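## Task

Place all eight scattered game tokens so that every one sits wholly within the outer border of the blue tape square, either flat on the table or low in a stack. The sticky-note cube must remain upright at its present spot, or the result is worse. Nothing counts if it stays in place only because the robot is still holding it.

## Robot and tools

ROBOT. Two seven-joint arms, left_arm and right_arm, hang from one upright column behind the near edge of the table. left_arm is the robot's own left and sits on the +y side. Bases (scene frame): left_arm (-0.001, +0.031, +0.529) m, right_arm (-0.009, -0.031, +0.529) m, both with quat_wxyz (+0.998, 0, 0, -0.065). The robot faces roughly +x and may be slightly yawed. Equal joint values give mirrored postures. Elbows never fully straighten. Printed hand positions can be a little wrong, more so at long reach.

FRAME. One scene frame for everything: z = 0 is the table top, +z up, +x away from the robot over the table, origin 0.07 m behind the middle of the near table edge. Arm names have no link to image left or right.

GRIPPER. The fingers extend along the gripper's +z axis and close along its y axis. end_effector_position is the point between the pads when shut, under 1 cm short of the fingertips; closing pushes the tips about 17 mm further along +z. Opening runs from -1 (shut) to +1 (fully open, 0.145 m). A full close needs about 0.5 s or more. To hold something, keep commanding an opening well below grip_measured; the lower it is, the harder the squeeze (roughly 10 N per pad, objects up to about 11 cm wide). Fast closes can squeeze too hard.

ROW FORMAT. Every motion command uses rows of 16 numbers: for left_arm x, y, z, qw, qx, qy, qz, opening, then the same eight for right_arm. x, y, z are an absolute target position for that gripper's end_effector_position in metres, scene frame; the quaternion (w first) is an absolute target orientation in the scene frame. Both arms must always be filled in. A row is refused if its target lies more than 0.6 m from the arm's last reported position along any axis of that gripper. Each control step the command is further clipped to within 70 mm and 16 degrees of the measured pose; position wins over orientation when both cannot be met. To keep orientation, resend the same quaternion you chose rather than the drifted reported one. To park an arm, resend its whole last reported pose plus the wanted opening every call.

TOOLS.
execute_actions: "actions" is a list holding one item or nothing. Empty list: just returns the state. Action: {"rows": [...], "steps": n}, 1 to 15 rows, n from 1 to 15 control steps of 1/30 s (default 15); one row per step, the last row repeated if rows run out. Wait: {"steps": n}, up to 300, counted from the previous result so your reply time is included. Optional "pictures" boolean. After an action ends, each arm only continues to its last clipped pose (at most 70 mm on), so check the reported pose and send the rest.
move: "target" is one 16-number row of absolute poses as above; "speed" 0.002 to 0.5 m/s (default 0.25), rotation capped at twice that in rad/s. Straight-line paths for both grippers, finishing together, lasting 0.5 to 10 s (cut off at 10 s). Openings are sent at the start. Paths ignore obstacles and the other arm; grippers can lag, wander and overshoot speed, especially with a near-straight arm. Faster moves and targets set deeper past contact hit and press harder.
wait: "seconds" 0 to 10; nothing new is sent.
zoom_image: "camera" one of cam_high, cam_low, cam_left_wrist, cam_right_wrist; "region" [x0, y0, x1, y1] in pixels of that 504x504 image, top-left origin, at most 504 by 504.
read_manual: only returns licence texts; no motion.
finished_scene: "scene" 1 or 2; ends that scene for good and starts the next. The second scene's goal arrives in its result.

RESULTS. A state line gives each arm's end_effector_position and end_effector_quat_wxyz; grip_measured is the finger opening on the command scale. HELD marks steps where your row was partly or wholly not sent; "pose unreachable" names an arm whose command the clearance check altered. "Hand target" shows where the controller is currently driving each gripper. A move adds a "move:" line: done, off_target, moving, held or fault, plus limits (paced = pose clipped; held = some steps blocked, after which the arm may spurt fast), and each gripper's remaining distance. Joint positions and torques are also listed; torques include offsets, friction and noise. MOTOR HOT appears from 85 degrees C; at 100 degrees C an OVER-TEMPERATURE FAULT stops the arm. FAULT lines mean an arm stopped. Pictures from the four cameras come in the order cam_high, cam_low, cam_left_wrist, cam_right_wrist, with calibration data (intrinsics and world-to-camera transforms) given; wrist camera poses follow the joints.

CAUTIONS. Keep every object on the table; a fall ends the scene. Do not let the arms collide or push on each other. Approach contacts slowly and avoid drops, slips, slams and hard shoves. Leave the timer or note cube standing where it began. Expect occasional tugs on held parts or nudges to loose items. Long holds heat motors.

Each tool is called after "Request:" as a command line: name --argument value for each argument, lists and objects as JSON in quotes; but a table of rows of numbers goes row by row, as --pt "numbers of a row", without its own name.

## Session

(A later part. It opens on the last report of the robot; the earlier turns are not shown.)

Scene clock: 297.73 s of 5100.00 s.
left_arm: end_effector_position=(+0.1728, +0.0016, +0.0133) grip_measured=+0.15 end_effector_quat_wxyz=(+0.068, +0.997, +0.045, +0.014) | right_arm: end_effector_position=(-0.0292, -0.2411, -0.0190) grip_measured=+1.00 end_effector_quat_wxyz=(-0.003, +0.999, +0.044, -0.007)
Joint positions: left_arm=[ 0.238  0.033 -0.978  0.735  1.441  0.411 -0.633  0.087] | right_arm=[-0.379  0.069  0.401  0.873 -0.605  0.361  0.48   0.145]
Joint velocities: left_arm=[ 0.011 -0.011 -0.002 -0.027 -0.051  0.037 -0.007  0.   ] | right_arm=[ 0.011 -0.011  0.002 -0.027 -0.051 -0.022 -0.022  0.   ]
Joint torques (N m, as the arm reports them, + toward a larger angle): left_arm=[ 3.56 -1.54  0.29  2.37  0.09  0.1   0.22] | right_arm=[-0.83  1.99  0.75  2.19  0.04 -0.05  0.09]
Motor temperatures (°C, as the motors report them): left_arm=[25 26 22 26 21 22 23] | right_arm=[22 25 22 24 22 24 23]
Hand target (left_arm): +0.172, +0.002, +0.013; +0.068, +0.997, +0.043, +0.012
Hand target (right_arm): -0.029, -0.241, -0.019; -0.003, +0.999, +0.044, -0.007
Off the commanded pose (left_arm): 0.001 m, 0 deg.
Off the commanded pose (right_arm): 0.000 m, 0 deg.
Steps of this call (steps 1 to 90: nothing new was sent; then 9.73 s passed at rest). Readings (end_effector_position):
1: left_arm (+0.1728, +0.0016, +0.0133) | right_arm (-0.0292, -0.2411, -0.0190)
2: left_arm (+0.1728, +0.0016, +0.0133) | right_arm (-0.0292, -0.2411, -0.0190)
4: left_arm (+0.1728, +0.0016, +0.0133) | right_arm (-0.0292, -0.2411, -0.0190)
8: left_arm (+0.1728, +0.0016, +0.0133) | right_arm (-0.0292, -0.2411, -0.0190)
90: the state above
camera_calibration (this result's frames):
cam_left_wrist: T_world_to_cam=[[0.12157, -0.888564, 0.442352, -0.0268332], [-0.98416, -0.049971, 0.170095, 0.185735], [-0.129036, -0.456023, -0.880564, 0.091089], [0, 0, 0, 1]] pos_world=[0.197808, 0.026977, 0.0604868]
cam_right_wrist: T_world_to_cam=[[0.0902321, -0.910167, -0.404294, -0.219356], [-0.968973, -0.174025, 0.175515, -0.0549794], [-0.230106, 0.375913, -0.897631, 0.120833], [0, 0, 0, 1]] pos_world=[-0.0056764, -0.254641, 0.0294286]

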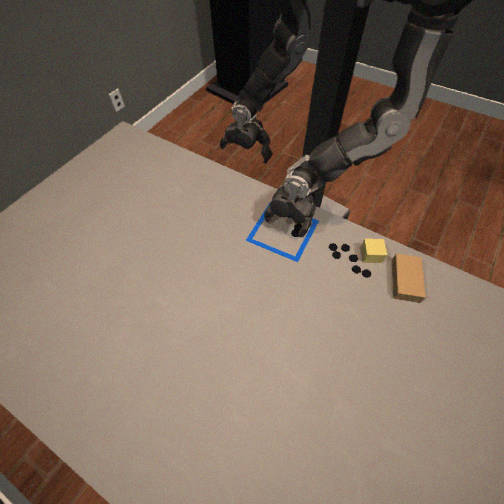

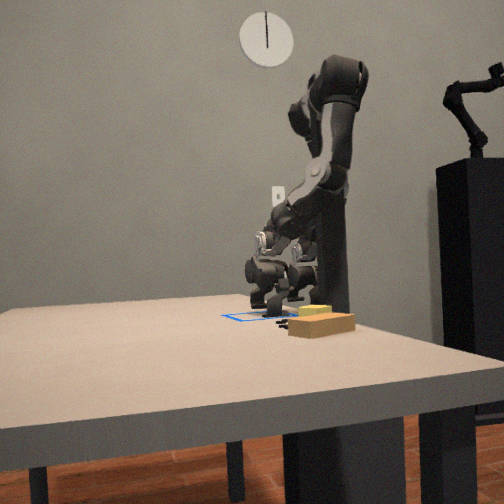

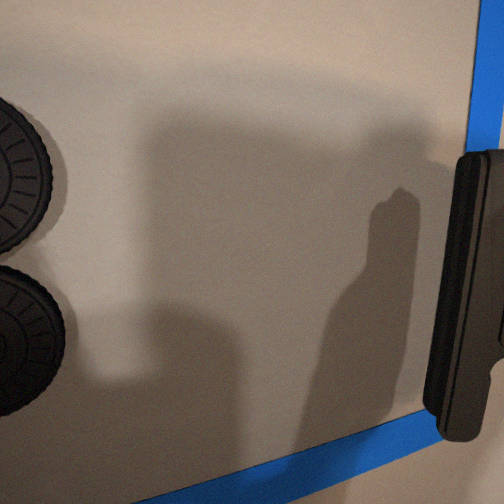

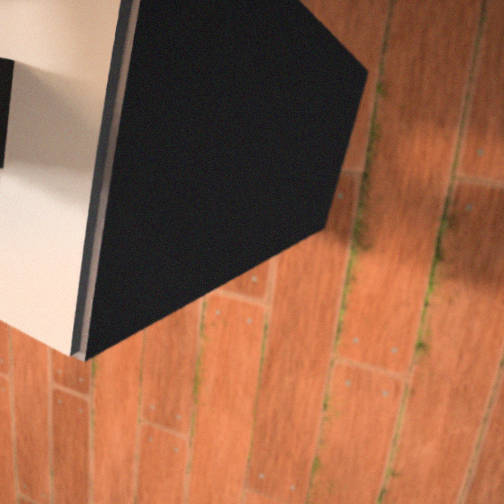

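Request:
move --target '[0.1750,-0.0225,0.0130,0.0692,0.9966,0.0427,0.0150,0.15,-0.0292,-0.2411,-0.0190,-0.003,0.999,0.044,-0.007,1.0]' --speed 0.05

Request:
move --target '[0.1745,-0.0150,0.0450,0.0692,0.9966,0.0427,0.0150,0.15,-0.0292,-0.2411,-0.0190,-0.003,0.999,0.044,-0.007,1.0]' --speed 0.08

Request:
move --target '[0.2199,0.2197,0.0640,0.0995,0.9712,0.2140,0.0343,0.15,-0.0292,-0.2411,-0.0190,-0.003,0.999,0.044,-0.007,1.0]' --speed 0.22

Scene clock: 395.83 s of 5100.00 s.
left_arm: end_effector_position=(+0.1752, -0.0237, +0.0140) grip_measured=+0.15 end_effector_quat_wxyz=(+0.070, +0.997, +0.042, +0.014) | right_arm: end_effector_position=(-0.0292, -0.2411, -0.0190) grip_measured=+1.00 end_effector_quat_wxyz=(-0.003, +0.999, +0.044, -0.007)
Joint positions: left_arm=[ 0.283 -0.073 -0.982  0.613  1.423  0.392 -0.62   0.087] | right_arm=[-0.379  0.069  0.401  0.873 -0.605  0.361  0.48   0.145]
Joint velocities: left_arm=[-0.033 -0.055 -0.012 -0.002 -0.022 -0.081  0.022 -0.   ] | right_arm=[ 0.055 -0.011  0.002  0.007 -0.007 -0.037  0.007 -0.   ]
Joint torques (N m, as the arm reports them, + toward a larger angle): left_arm=[ 3.72 -1.93  0.46  2.36  0.06 -0.06  0.21] | right_arm=[-0.77  1.94  0.78  2.17  0.04 -0.05  0.08]
Motor temperatures (°C, as the motors report them): left_arm=[26 26 22 26 21 22 23] | right_arm=[22 25 22 24 22 24 23]
Hand target (left_arm): +0.176, -0.022, +0.013; +0.069, +0.997, +0.043, +0.016
Hand target (right_arm): -0.029, -0.241, -0.019; -0.003, +0.999, +0.044, -0.007
Off the commanded pose (left_arm): 0.002 m, 0 deg.
Off the commanded pose (right_arm): 0.000 m, 0 deg.
After step 90, 94.37 s passed at rest.
move: done
camera_calibration (this result's frames):
cam_left_wrist: T_world_to_cam=[[0.115465, -0.887642, 0.445825, -0.048851], [-0.984816, -0.0437219, 0.168008, 0.18701], [-0.129639, -0.458455, -0.879212, 0.0804611], [0, 0, 0, 1]] pos_world=[0.200242, 0.00170202, 0.0611022]
cam_right_wrist: T_world_to_cam=[[0.0902321, -0.910167, -0.404294, -0.219356], [-0.968973, -0.174025, 0.175515, -0.0549794], [-0.230106, 0.375913, -0.897631, 0.120833], [0, 0, 0, 1]] pos_world=[-0.0056764, -0.254641, 0.0294286]

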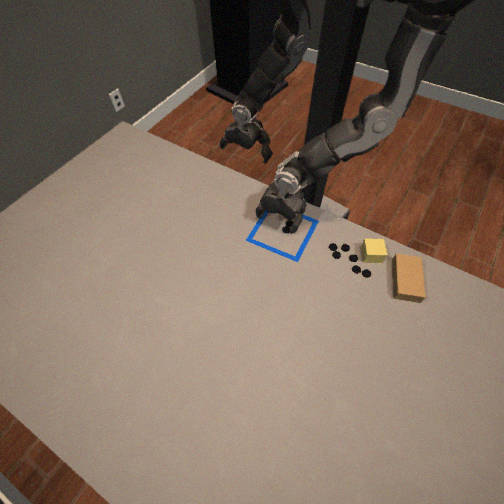

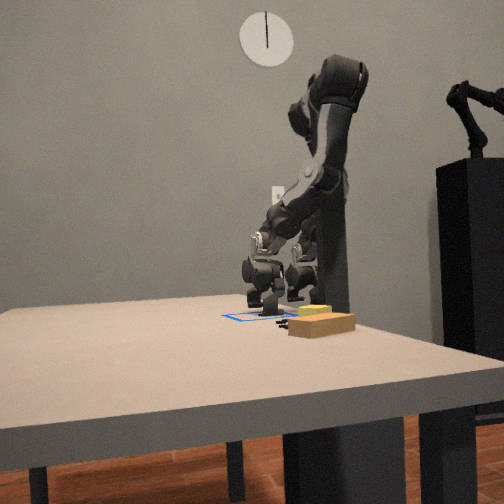

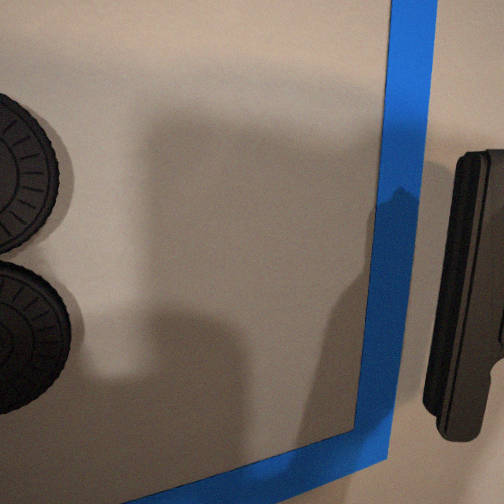

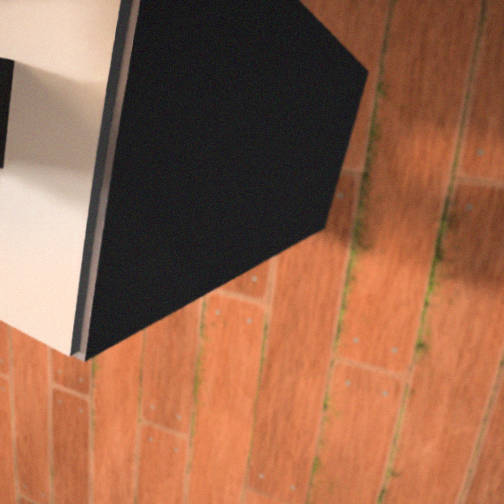

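Scene clock: 396.57 s of 5100.00 s.
left_arm: end_effector_position=(+0.1743, -0.0170, +0.0458) grip_measured=+0.15 end_effector_quat_wxyz=(+0.073, +0.996, +0.042, +0.016) | right_arm: end_effector_position=(-0.0292, -0.2411, -0.0190) grip_measured=+1.00 end_effector_quat_wxyz=(-0.003, +0.999, +0.044, -0.007)
Joint positions: left_arm=[ 0.198  0.056 -0.937  0.971  1.48   0.45  -0.829  0.087] | right_arm=[-0.379  0.069  0.401  0.873 -0.605  0.361  0.48   0.145]
Joint velocities: left_arm=[-0.033 -0.033 -0.002  0.002 -0.007 -0.022 -0.022  0.   ] | right_arm=[-0.011 -0.033  0.022 -0.007  0.007  0.037  0.037  0.   ]
Joint torques (N m, as the arm reports them, + toward a larger angle): left_arm=[ 2.73 -1.49  0.92  3.9   0.2   0.1  -0.17] | right_arm=[-0.79  2.01  0.79  2.16  0.05 -0.06  0.08]
Motor temperatures (°C, as the motors report them): left_arm=[26 26 22 26 21 22 23] | right_arm=[22 25 22 24 22 24 23]
Hand target (left_arm): +0.173, -0.015, +0.045; +0.070, +0.997, +0.041, +0.014
Hand target (right_arm): -0.029, -0.241, -0.019; -0.003, +0.999, +0.044, -0.007
Off the commanded pose (left_arm): 0.002 m, 0 deg.
Off the commanded pose (right_arm): 0.000 m, 0 deg.
move: done
camera_calibration (this result's frames):
cam_left_wrist: T_world_to_cam=[[0.112847, -0.88468, 0.452335, -0.0567832], [-0.985452, -0.0414241, 0.16483, 0.18139], [-0.127084, -0.464355, -0.876484, 0.110696], [0, 0, 0, 1]] pos_world=[0.199227, 0.0086811, 0.0928096]
cam_right_wrist: T_world_to_cam=[[0.0902321, -0.910167, -0.404294, -0.219356], [-0.968973, -0.174025, 0.175515, -0.0549794], [-0.230106, 0.375913, -0.897631, 0.120833], [0, 0, 0, 1]] pos_world=[-0.0056764, -0.254641, 0.0294286]

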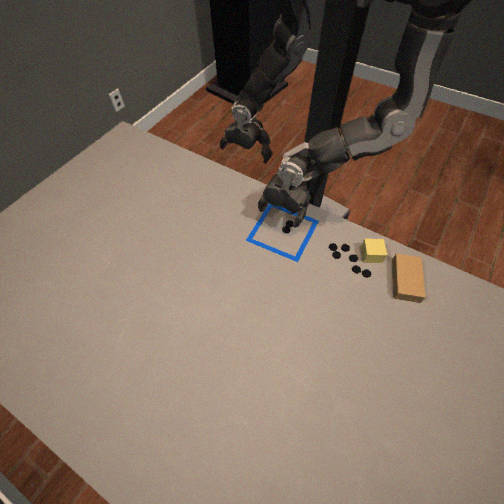

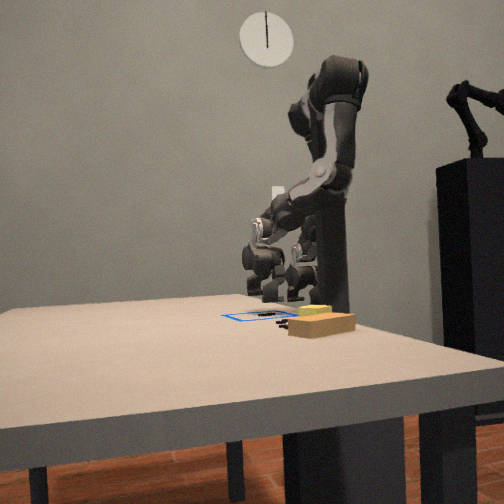

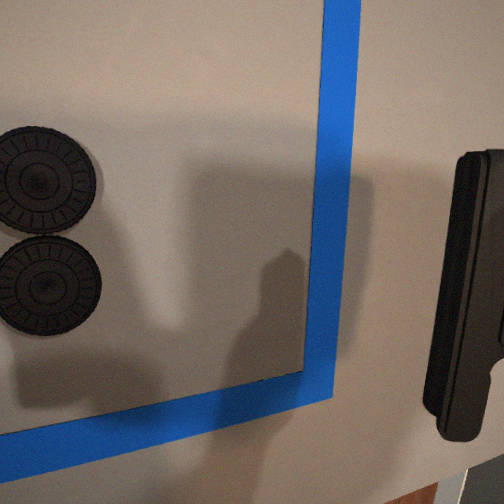

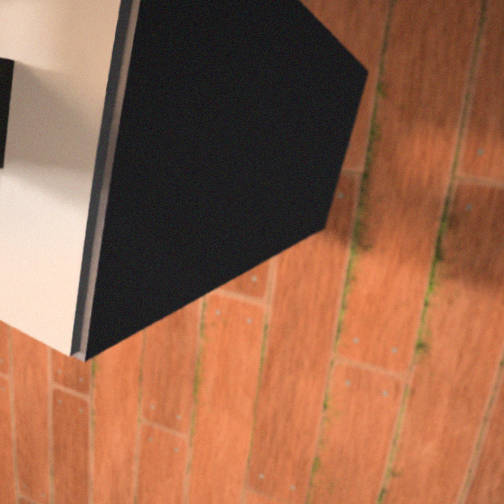

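Scene clock: 398.10 s of 5100.00 s.
left_arm: end_effector_position=(+0.2223, +0.2197, +0.0632) grip_measured=+0.15 end_effector_quat_wxyz=(+0.098, +0.971, +0.215, +0.039) | right_arm: end_effector_position=(-0.0292, -0.2411, -0.0190) grip_measured=+1.00 end_effector_quat_wxyz=(-0.003, +0.999, +0.044, -0.007)
Joint positions: left_arm=[ 0.014  0.634 -0.465  1.091  1.586  0.681 -0.443  0.087] | right_arm=[-0.379  0.069  0.401  0.873 -0.605  0.361  0.48   0.145]
Joint velocities: left_arm=[-0.143  0.033 -0.002  0.002 -0.037 -0.022 -0.081  0.   ] | right_arm=[-0.077  0.033 -0.002  0.007 -0.022 -0.037  0.051 -0.   ]
Joint torques (N m, as the arm reports them, + toward a larger angle): left_arm=[2.94 3.61 1.91 2.58 0.2  0.09 0.27] | right_arm=[-0.79  1.94  0.77  2.18  0.04 -0.04  0.08]
Motor temperatures (°C, as the motors report them): left_arm=[26 26 22 26 21 22 23] | right_arm=[22 25 22 24 22 24 23]
Hand target (left_arm): +0.222, +0.218, +0.063; +0.101, +0.971, +0.213, +0.038
Hand target (right_arm): -0.029, -0.241, -0.019; -0.003, +0.999, +0.044, -0.007
Off the commanded pose (left_arm): 0.003 m, 1 deg.
Off the commanded pose (right_arm): 0.000 m, 0 deg.
move: done
camera_calibration (this result's frames):
cam_left_wrist: T_world_to_cam=[[0.394535, -0.767045, 0.505949, 0.0474111], [-0.916329, -0.369438, 0.154457, 0.292912], [0.0684412, -0.524555, -0.848621, 0.209968], [0, 0, 0, 1]] pos_world=[0.235327, 0.254719, 0.108953]
cam_right_wrist: T_world_to_cam=[[0.0902321, -0.910167, -0.404294, -0.219356], [-0.968973, -0.174025, 0.175515, -0.0549794], [-0.230106, 0.375913, -0.897631, 0.120833], [0, 0, 0, 1]] pos_world=[-0.0056764, -0.254641, 0.0294286]

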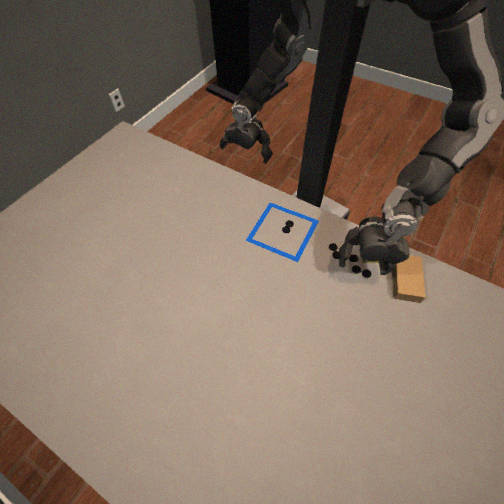

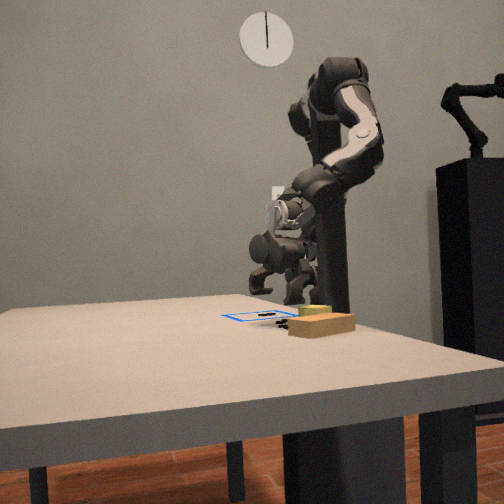

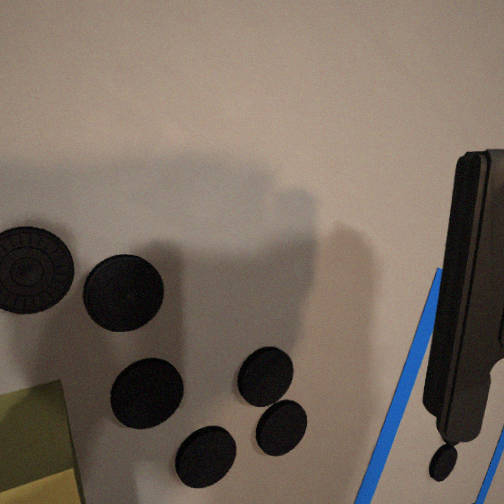

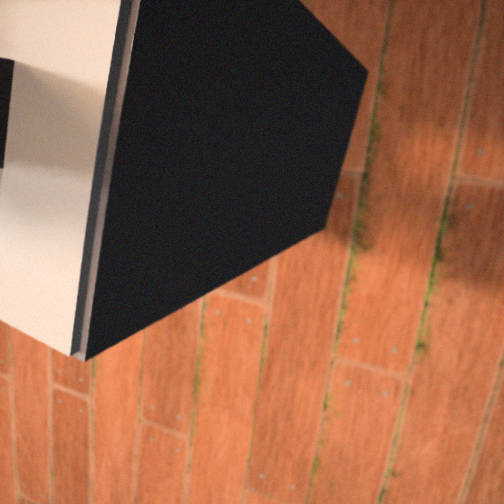

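Request:
move --target '[0.2212,0.2192,0.0240,0.0995,0.9712,0.2140,0.0343,0.15,-0.0292,-0.2411,-0.0190,-0.003,0.999,0.044,-0.007,1.0]' --speed 0.05

Scene clock: 420.93 s of 5100.00 s.
left_arm: end_effector_position=(+0.2225, +0.2213, +0.0244) grip_measured=+0.15 end_effector_quat_wxyz=(+0.097, +0.971, +0.216, +0.035) | right_arm: end_effector_position=(-0.0292, -0.2411, -0.0190) grip_measured=+1.00 end_effector_quat_wxyz=(-0.003, +0.999, +0.044, -0.007)
Joint positions: left_arm=[ 0.154  0.531 -0.59   0.744  1.451  0.621 -0.211  0.087] | right_arm=[-0.379  0.069  0.401  0.873 -0.605  0.361  0.48   0.145]
Joint velocities: left_arm=[-0.033  0.033 -0.002  0.012  0.007  0.022 -0.022 -0.   ] | right_arm=[ 0.033 -0.011 -0.017 -0.032 -0.022  0.007 -0.007  0.   ]
Joint torques (N m, as the arm reports them, + toward a larger angle): left_arm=[ 3.38  3.01  1.34  1.47  0.11 -0.07  0.28] | right_arm=[-0.83  1.94  0.76  2.19  0.04 -0.05  0.08]
Motor temperatures (°C, as the motors report them): left_arm=[26 26 22 26 21 22 23] | right_arm=[22 25 22 24 22 24 23]
Hand target (left_arm): +0.223, +0.220, +0.024; +0.098, +0.971, +0.215, +0.036
Hand target (right_arm): -0.029, -0.241, -0.019; -0.003, +0.999, +0.044, -0.007
Off the commanded pose (left_arm): 0.002 m, 0 deg.
Off the commanded pose (right_arm): 0.000 m, 0 deg.
After step 90, 18.77 s passed at rest.
move: done
camera_calibration (this result's frames):
cam_left_wrist: T_world_to_cam=[[0.399785, -0.76675, 0.502261, 0.0670775], [-0.914474, -0.371018, 0.161501, 0.299464], [0.0625167, -0.52387, -0.849501, 0.179044], [0, 0, 0, 1]] pos_world=[0.235842, 0.256334, 0.0700437]
cam_right_wrist: T_world_to_cam=[[0.0902321, -0.910167, -0.404294, -0.219356], [-0.968973, -0.174025, 0.175515, -0.0549794], [-0.230106, 0.375913, -0.897631, 0.120833], [0, 0, 0, 1]] pos_world=[-0.0056764, -0.254641, 0.0294286]

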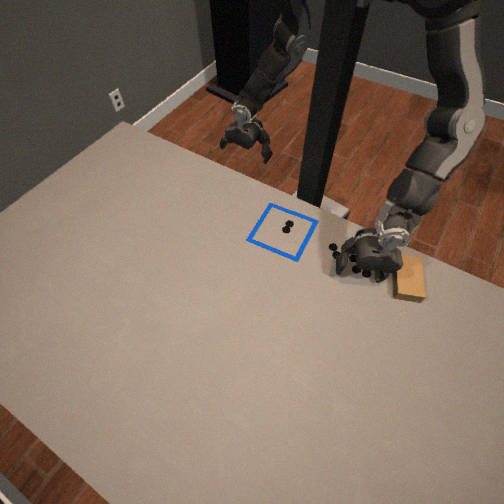

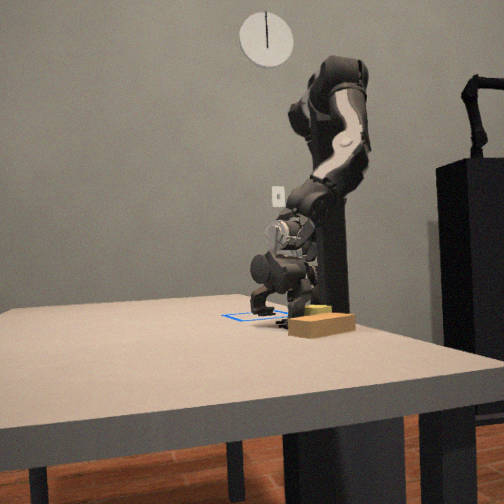

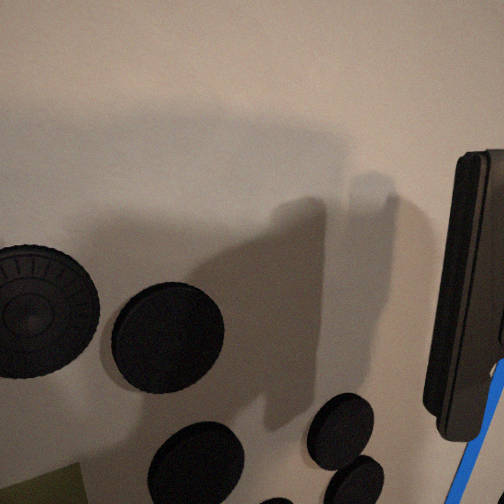

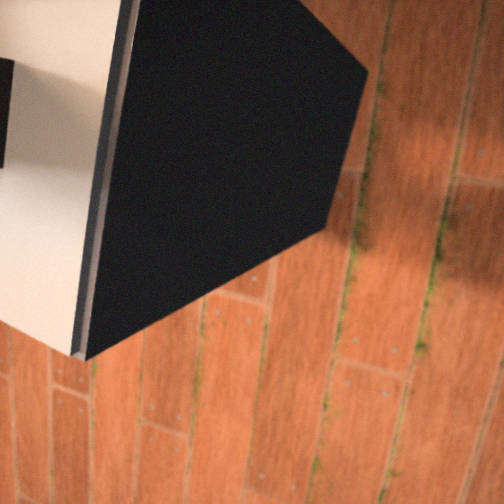

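Request:
move --target '[0.2212,0.2195,0.0165,0.0995,0.9712,0.2140,0.0343,0.15,-0.0292,-0.2411,-0.0190,-0.003,0.999,0.044,-0.007,1.0]' --speed 0.015

Request:
move --target '[0.2345,0.1915,0.0162,0.0995,0.9712,0.2140,0.0343,0.15,-0.0292,-0.2411,-0.0190,-0.003,0.999,0.044,-0.007,1.0]' --speed 0.04

Scene clock: 462.20 s of 5100.00 s.
left_arm: end_effector_position=(+0.2212, +0.2210, +0.0169) grip_measured=+0.15 end_effector_quat_wxyz=(+0.097, +0.971, +0.215, +0.034) | right_arm: end_effector_position=(-0.0292, -0.2411, -0.0190) grip_measured=+1.00 end_effector_quat_wxyz=(-0.003, +0.999, +0.044, -0.007)
Joint positions: left_arm=[ 0.183  0.505 -0.612  0.664  1.421  0.607 -0.157  0.087] | right_arm=[-0.379  0.069  0.401  0.873 -0.605  0.361  0.48   0.145]
Joint velocities: left_arm=[-0.055 -0.033 -0.012  0.007  0.037 -0.037 -0.037 -0.   ] | right_arm=[-0.033 -0.033 -0.012  0.002 -0.022  0.022 -0.022 -0.   ]
Joint torques (N m, as the arm reports them, + toward a larger angle): left_arm=[ 3.54  2.79  1.14  1.36  0.16 -0.06  0.25] | right_arm=[-0.82  1.97  0.78  2.2   0.04 -0.04  0.08]
Motor temperatures (°C, as the motors report them): left_arm=[26 26 22 26 21 22 23] | right_arm=[22 25 22 24 22 24 23]
Hand target (left_arm): +0.221, +0.220, +0.017; +0.099, +0.971, +0.214, +0.035
Hand target (right_arm): -0.029, -0.241, -0.019; -0.003, +0.999, +0.044, -0.007
Off the commanded pose (left_arm): 0.002 m, 0 deg.
Off the commanded pose (right_arm): 0.000 m, 0 deg.
After step 90, 37.50 s passed at rest.
move: done
camera_calibration (this result's frames):
cam_left_wrist: T_world_to_cam=[[0.399208, -0.766702, 0.502793, 0.0712606], [-0.914946, -0.368552, 0.16445, 0.298867], [0.0592211, -0.525679, -0.848619, 0.173708], [0, 0, 0, 1]] pos_world=[0.234712, 0.256098, 0.062434]
cam_right_wrist: T_world_to_cam=[[0.0902321, -0.910167, -0.404294, -0.219356], [-0.968973, -0.174025, 0.175515, -0.0549794], [-0.230106, 0.375913, -0.897631, 0.120833], [0, 0, 0, 1]] pos_world=[-0.0056764, -0.254641, 0.0294286]

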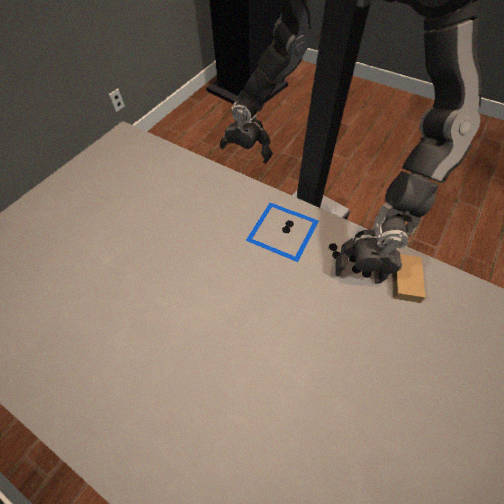

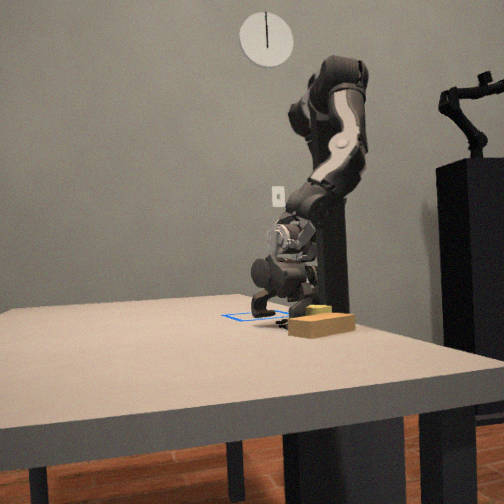

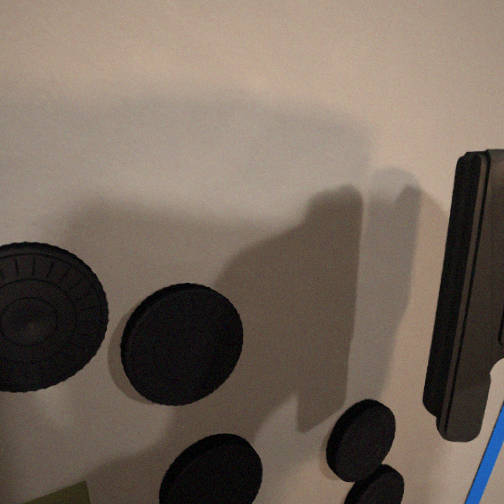

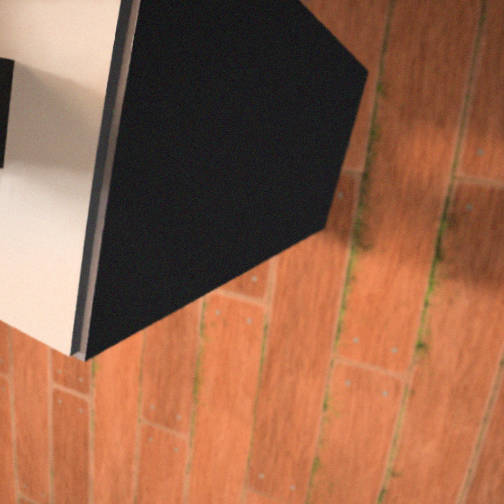

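Scene clock: 463.23 s of 5100.00 s.
left_arm: end_effector_position=(+0.2347, +0.1901, +0.0170) grip_measured=+0.15 end_effector_quat_wxyz=(+0.103, +0.971, +0.211, +0.034) | right_arm: end_effector_position=(-0.0292, -0.2411, -0.0190) grip_measured=+1.00 end_effector_quat_wxyz=(-0.003, +0.999, +0.044, -0.007)
Joint positions: left_arm=[ 0.228  0.431 -0.612  0.657  1.424  0.603 -0.227  0.087] | right_arm=[-0.379  0.069  0.401  0.873 -0.605  0.361  0.48   0.145]
Joint velocities: left_arm=[-0.055 -0.033 -0.012  0.002 -0.051  0.037 -0.037  0.   ] | right_arm=[-0.033  0.011 -0.007  0.002 -0.007  0.007 -0.022  0.   ]
Joint torques (N m, as the arm reports them, + toward a larger angle): left_arm=[ 3.73  2.58  1.95  1.63  0.22 -0.06 -0.13] | right_arm=[-0.79  2.01  0.79  2.18  0.04 -0.05  0.08]
Motor temperatures (°C, as the motors report them): left_arm=[26 26 22 26 21 22 23] | right_arm=[22 25 22 24 22 24 23]
Hand target (left_arm): +0.234, +0.192, +0.017; +0.099, +0.971, +0.214, +0.034
Hand target (right_arm): -0.029, -0.241, -0.019; -0.003, +0.999, +0.044, -0.007
Off the commanded pose (left_arm): 0.002 m, 0 deg.
Off the commanded pose (right_arm): 0.000 m, 0 deg.
move: done
camera_calibration (this result's frames):
cam_left_wrist: T_world_to_cam=[[0.391903, -0.764502, 0.511809, 0.0432606], [-0.918122, -0.360587, 0.164408, 0.299053], [0.058861, -0.534335, -0.843221, 0.158448], [0, 0, 0, 1]] pos_world=[0.248287, 0.225572, 0.0622987]
cam_right_wrist: T_world_to_cam=[[0.0902321, -0.910167, -0.404294, -0.219356], [-0.968973, -0.174025, 0.175515, -0.0549794], [-0.230106, 0.375913, -0.897631, 0.120833], [0, 0, 0, 1]] pos_world=[-0.0056764, -0.254641, 0.0294286]

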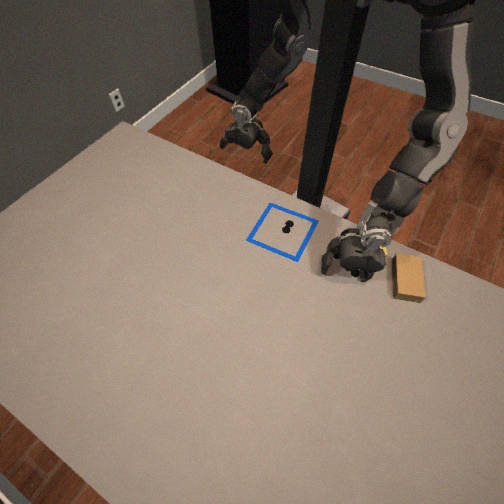

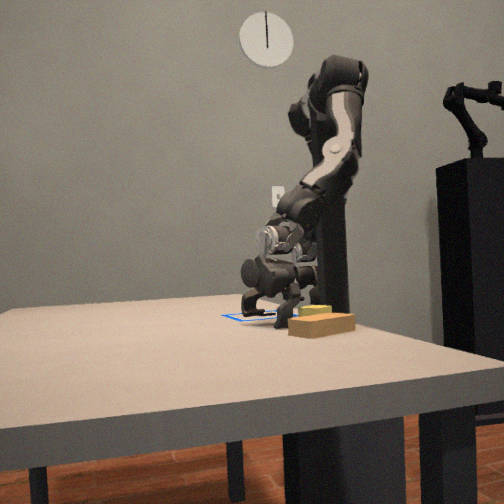

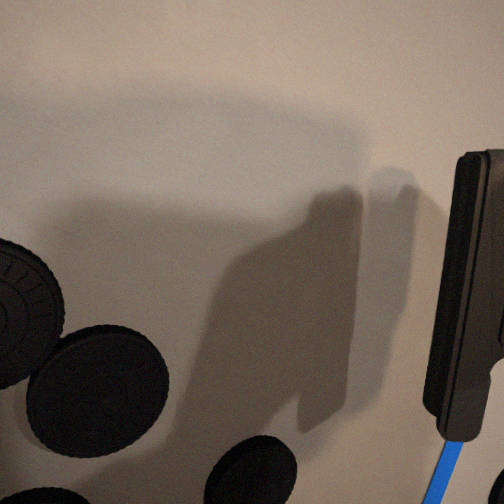

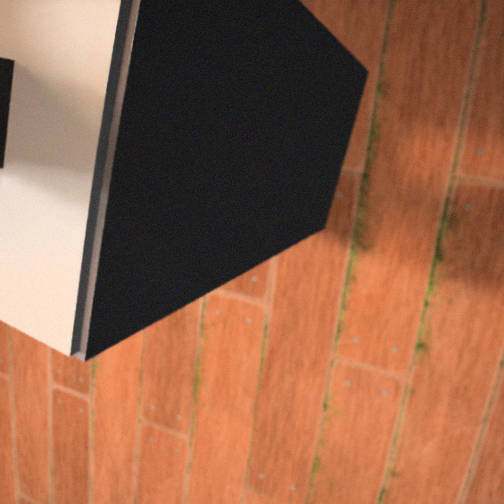

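Request:
move --target '[0.2514,0.1471,0.0162,0.0995,0.9712,0.2140,0.0343,0.15,-0.0292,-0.2411,-0.0190,-0.003,0.999,0.044,-0.007,1.0]' --speed 0.05

Request:
move --target '[0.2450,0.1311,0.0162,0.1037,0.9930,0.0551,0.0179,0.15,-0.0292,-0.2411,-0.0190,-0.003,0.999,0.044,-0.007,1.0]' --speed 0.22

Request:
move --target '[0.2336,0.1181,0.0162,0.1052,0.9889,-0.1052,0.0009,0.15,-0.0292,-0.2411,-0.0190,-0.003,0.999,0.044,-0.007,1.0]' --speed 0.22

Scene clock: 494.43 s of 5100.00 s.
left_arm: end_effector_position=(+0.2523, +0.1455, +0.0175) grip_measured=+0.15 end_effector_quat_wxyz=(+0.104, +0.971, +0.213, +0.035) | right_arm: end_effector_position=(-0.0292, -0.2411, -0.0190) grip_measured=+1.00 end_effector_quat_wxyz=(-0.003, +0.999, +0.044, -0.007)
Joint positions: left_arm=[ 0.303  0.306 -0.612  0.604  1.423  0.579 -0.323  0.087] | right_arm=[-0.379  0.069  0.401  0.873 -0.605  0.361  0.48   0.145]
Joint velocities: left_arm=[-0.055 -0.055 -0.017 -0.002 -0.037 -0.066  0.007 -0.   ] | right_arm=[ 0.055 -0.011 -0.002  0.007 -0.022 -0.007  0.007 -0.   ]
Joint torques (N m, as the arm reports them, + toward a larger angle): left_arm=[ 4.39  1.67  1.24  1.9   0.13 -0.07 -0.13] | right_arm=[-0.84  1.96  0.78  2.15  0.04 -0.04  0.08]
Motor temperatures (°C, as the motors report them): left_arm=[26 26 22 26 21 22 23] | right_arm=[22 25 22 24 22 24 23]
Hand target (left_arm): +0.252, +0.148, +0.017; +0.099, +0.971, +0.214, +0.035
Hand target (right_arm): -0.029, -0.241, -0.019; -0.003, +0.999, +0.044, -0.007
Off the commanded pose (left_arm): 0.002 m, 1 deg.
Off the commanded pose (right_arm): 0.000 m, 0 deg.
After step 90, 27.03 s passed at rest.
move: done
camera_calibration (this result's frames):
cam_left_wrist: T_world_to_cam=[[0.394043, -0.761471, 0.514677, 0.000969911], [-0.916972, -0.363723, 0.163913, 0.299248], [0.0623845, -0.536533, -0.84157, 0.133339], [0, 0, 0, 1]] pos_world=[0.265702, 0.181123, 0.0626638]
cam_right_wrist: T_world_to_cam=[[0.0902321, -0.910167, -0.404294, -0.219356], [-0.968973, -0.174025, 0.175515, -0.0549794], [-0.230106, 0.375913, -0.897631, 0.120833], [0, 0, 0, 1]] pos_world=[-0.0056764, -0.254641, 0.0294286]

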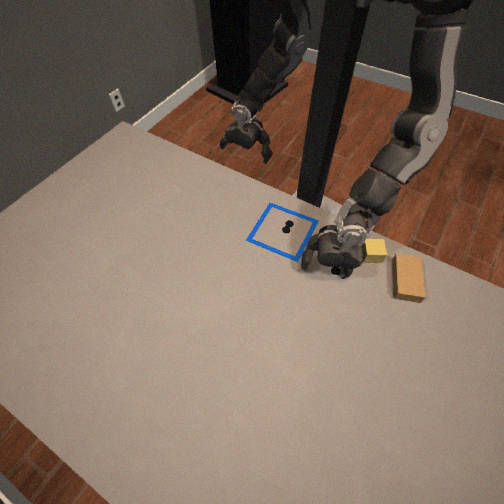

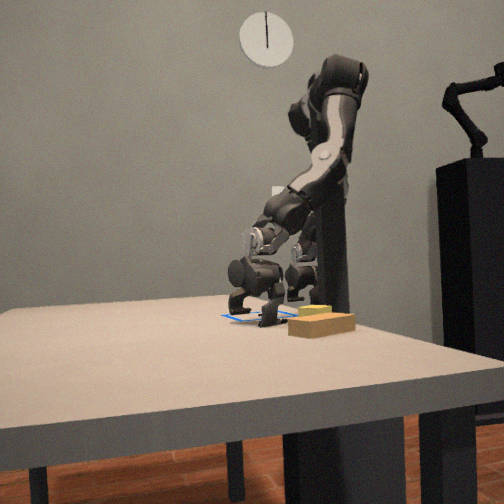

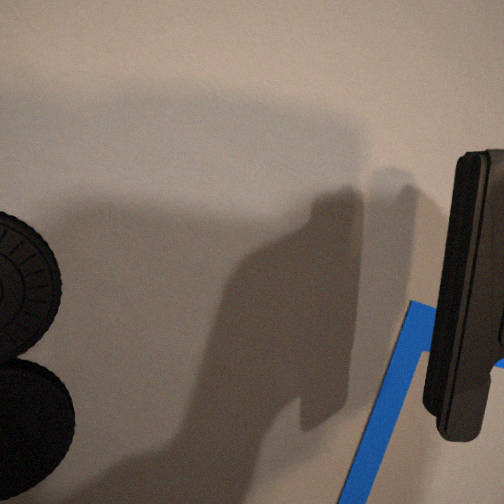

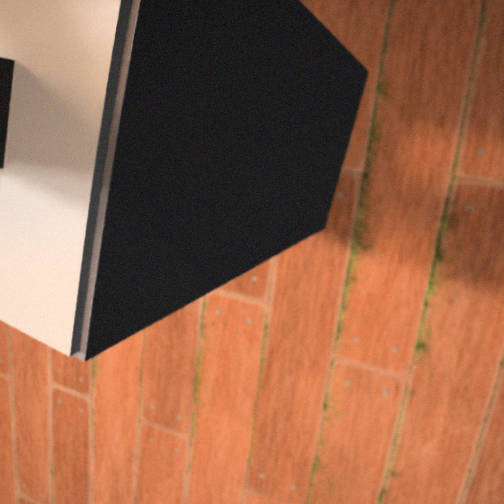

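Scene clock: 495.47 s of 5100.00 s.
left_arm: end_effector_position=(+0.2416, +0.1339, +0.0155) grip_measured=+0.15 end_effector_quat_wxyz=(+0.097, +0.994, +0.056, +0.010) | right_arm: end_effector_position=(-0.0292, -0.2411, -0.0190) grip_measured=+1.00 end_effector_quat_wxyz=(-0.003, +0.999, +0.044, -0.007)
Joint positions: left_arm=[ 0.37   0.319 -0.857  0.574  1.31   0.656 -0.17   0.087] | right_arm=[-0.379  0.069  0.401  0.873 -0.605  0.361  0.48   0.145]
Joint velocities: left_arm=[-0.033  0.011  0.007  0.007  0.022 -0.022 -0.022  0.   ] | right_arm=[-0.033  0.011  0.012  0.027  0.037 -0.037 -0.051  0.   ]
Joint torques (N m, as the arm reports them, + toward a larger angle): left_arm=[ 5.13  0.96  0.96  1.69  0.13 -0.18  0.64] | right_arm=[-0.78  1.98  0.77  2.14  0.04 -0.05  0.09]
Motor temperatures (°C, as the motors report them): left_arm=[26 26 22 26 21 22 23] | right_arm=[22 25 22 24 22 24 23]
Hand target (left_arm): +0.243, +0.131, +0.016; +0.104, +0.993, +0.056, +0.015
Hand target (right_arm): -0.029, -0.241, -0.019; -0.003, +0.999, +0.044, -0.007
Off the commanded pose (left_arm): 0.004 m, 1 deg.
Off the commanded pose (right_arm): 0.000 m, 0 deg.
move: off_target (left_arm)
camera_calibration (this result's frames):
cam_left_wrist: T_world_to_cam=[[0.142135, -0.858086, 0.493443, 0.071503], [-0.981991, -0.0595557, 0.179293, 0.260249], [-0.124462, -0.510041, -0.851098, 0.167834], [0, 0, 0, 1]] pos_world=[0.266288, 0.162457, 0.0609001]
cam_right_wrist: T_world_to_cam=[[0.0902321, -0.910167, -0.404294, -0.219356], [-0.968973, -0.174025, 0.175515, -0.0549794], [-0.230106, 0.375913, -0.897631, 0.120833], [0, 0, 0, 1]] pos_world=[-0.0056764, -0.254641, 0.0294286]

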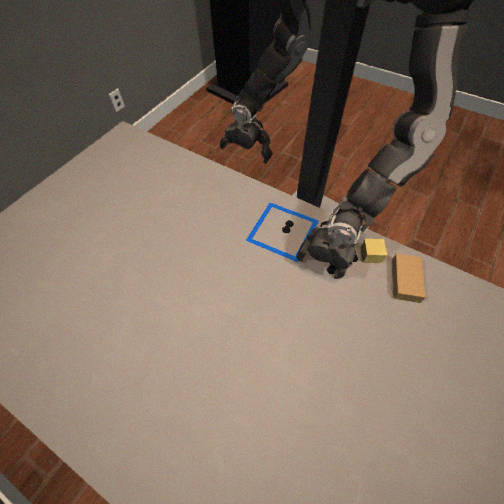

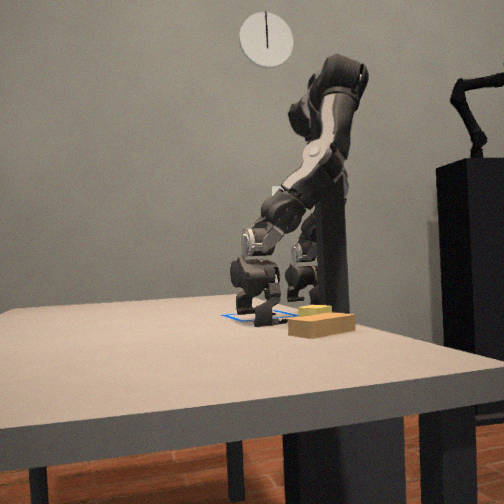

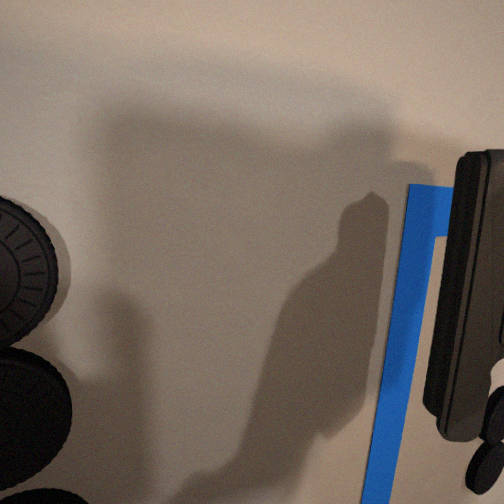

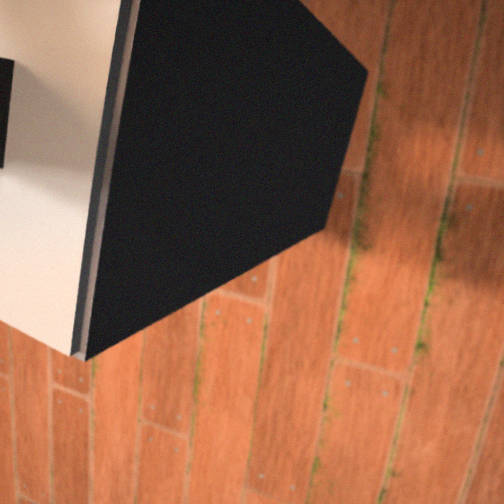

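Scene clock: 496.50 s of 5100.00 s.
left_arm: end_effector_position=(+0.2278, +0.1362, +0.0133) grip_measured=+0.16 end_effector_quat_wxyz=(+0.075, +0.992, -0.104, -0.014) | right_arm: end_effector_position=(-0.0292, -0.2411, -0.0190) grip_measured=+1.00 end_effector_quat_wxyz=(-0.003, +0.999, +0.044, -0.007)
Joint positions: left_arm=[ 0.42   0.342 -1.086  0.578  1.15   0.697 -0.011  0.087] | right_arm=[-0.379  0.069  0.401  0.873 -0.605  0.361  0.48   0.145]
Joint velocities: left_arm=[ 0.011  0.011  0.032 -0.007 -0.007  0.037  0.095 -0.004] | right_arm=[-0.011 -0.055 -0.027  0.007  0.022 -0.125  0.007  0.   ]
Joint torques (N m, as the arm reports them, + toward a larger angle): left_arm=[ 5.5  -1.26  2.14  3.8   0.47 -0.43  1.1 ] | right_arm=[-0.82  1.95  0.77  2.17  0.05 -0.05  0.09]
Motor temperatures (°C, as the motors report them): left_arm=[26 26 22 26 21 22 23] | right_arm=[22 25 22 24 22 24 23]
Hand target (left_arm): +0.232, +0.119, +0.016; +0.105, +0.989, -0.105, -0.003
Hand target (right_arm): -0.029, -0.241, -0.019; -0.003, +0.999, +0.044, -0.007
Off the commanded pose (left_arm): 0.019 m, 4 deg.
Off the commanded pose (right_arm): 0.000 m, 0 deg.
move: off_target (left_arm)
camera_calibration (this result's frames):
cam_left_wrist: T_world_to_cam=[[-0.132496, -0.880954, 0.454275, 0.142762], [-0.947766, 0.246763, 0.202106, 0.197439], [-0.290144, -0.403768, -0.867633, 0.188972], [0, 0, 0, 1]] pos_world=[0.260871, 0.153347, 0.059202]
cam_right_wrist: T_world_to_cam=[[0.0902321, -0.910167, -0.404294, -0.219356], [-0.968973, -0.174025, 0.175515, -0.0549794], [-0.230106, 0.375913, -0.897631, 0.120833], [0, 0, 0, 1]] pos_world=[-0.0056764, -0.254641, 0.0294286]

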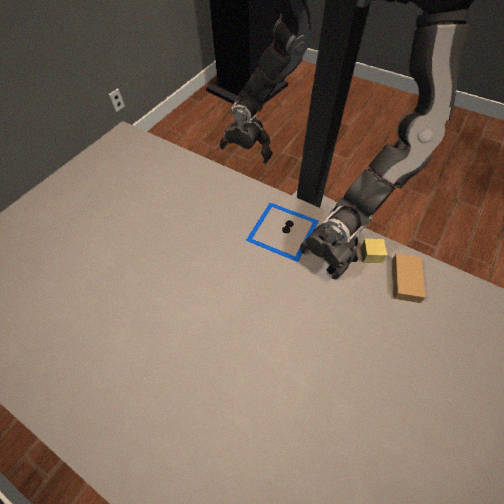

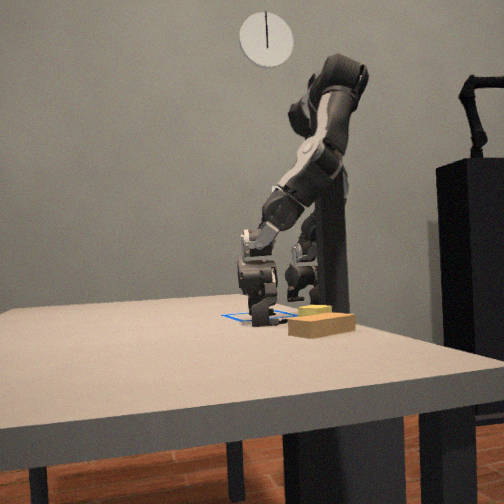

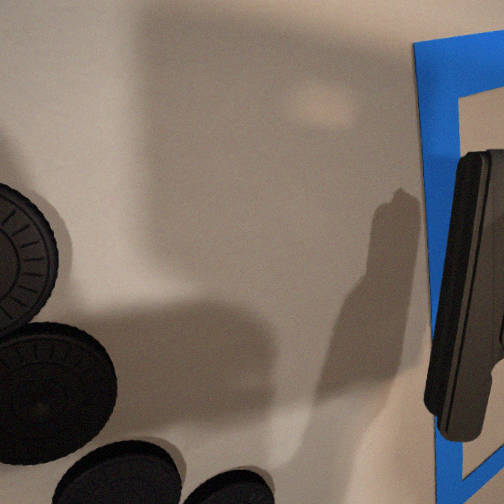

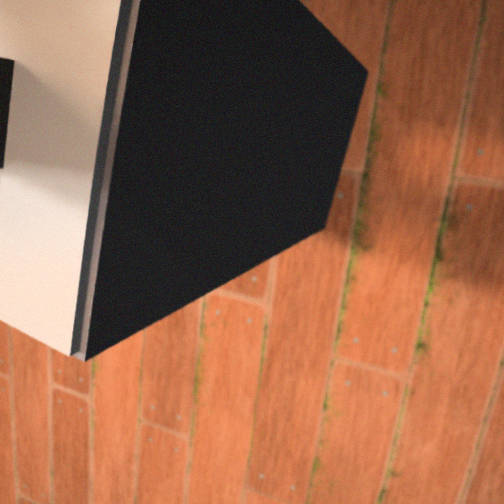

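Request:
move --target '[0.2285,0.1375,0.0195,0.1052,0.9889,-0.1052,0.0009,0.15,-0.0292,-0.2411,-0.0190,-0.003,0.999,0.044,-0.007,1.0]' --speed 0.04

Scene clock: 502.73 s of 5100.00 s.
left_arm: end_effector_position=(+0.2290, +0.1397, +0.0199) grip_measured=+0.15 end_effector_quat_wxyz=(+0.101, +0.989, -0.106, +0.000) | right_arm: end_effector_position=(-0.0292, -0.2411, -0.0190) grip_measured=+1.00 end_effector_quat_wxyz=(-0.003, +0.999, +0.044, -0.007)
Joint positions: left_arm=[ 0.4    0.408 -1.084  0.657  1.161  0.676  0.033  0.087] | right_arm=[-0.379  0.069  0.401  0.873 -0.605  0.361  0.48   0.145]
Joint velocities: left_arm=[-0.033  0.055  0.007  0.007 -0.066 -0.037  0.007  0.   ] | right_arm=[-0.055 -0.011  0.012 -0.022 -0.007 -0.037  0.051  0.   ]
Joint torques (N m, as the arm reports them, + toward a larger angle): left_arm=[ 4.01  1.31  1.69  2.12  0.26 -0.07  0.26] | right_arm=[-0.81  1.97  0.79  2.2   0.04 -0.04  0.09]
Motor temperatures (°C, as the motors report them): left_arm=[26 26 22 26 21 22 23] | right_arm=[22 25 22 24 22 24 23]
Hand target (left_arm): +0.228, +0.137, +0.020; +0.105, +0.989, -0.105, +0.000
Hand target (right_arm): -0.029, -0.241, -0.019; -0.003, +0.999, +0.044, -0.007
Off the commanded pose (left_arm): 0.002 m, 1 deg.
Off the commanded pose (right_arm): 0.000 m, 0 deg.
After step 90, 2.53 s passed at rest.
move: done
camera_calibration (this result's frames):
cam_left_wrist: T_world_to_cam=[[-0.144561, -0.854399, 0.499104, 0.141133], [-0.951666, 0.25819, 0.166345, 0.19639], [-0.270989, -0.450933, -0.850426, 0.19824], [0, 0, 0, 1]] pos_world=[0.261021, 0.15927, 0.0654801]
cam_right_wrist: T_world_to_cam=[[0.0902321, -0.910167, -0.404294, -0.219356], [-0.968973, -0.174025, 0.175515, -0.0549794], [-0.230106, 0.375913, -0.897631, 0.120833], [0, 0, 0, 1]] pos_world=[-0.0056764, -0.254641, 0.0294286]

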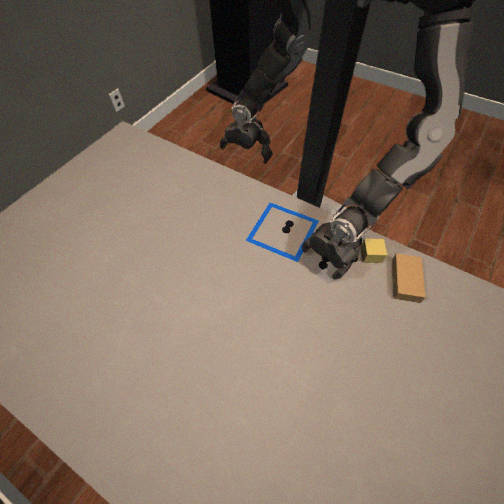

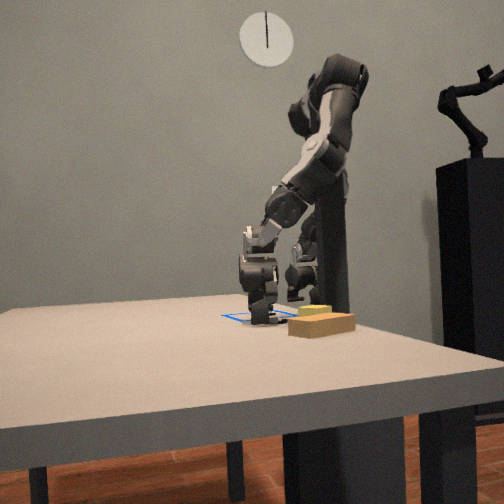

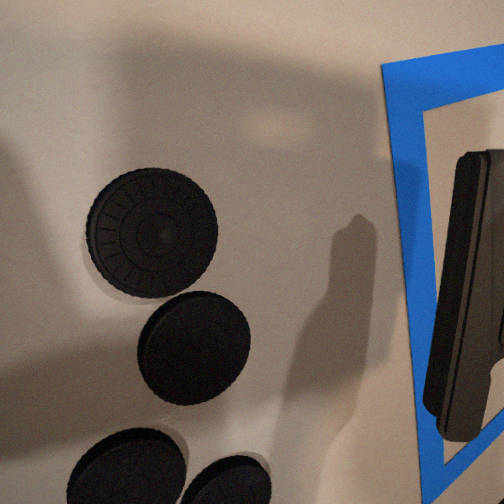

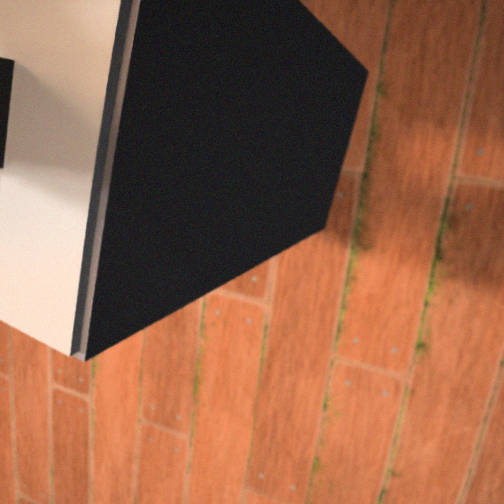

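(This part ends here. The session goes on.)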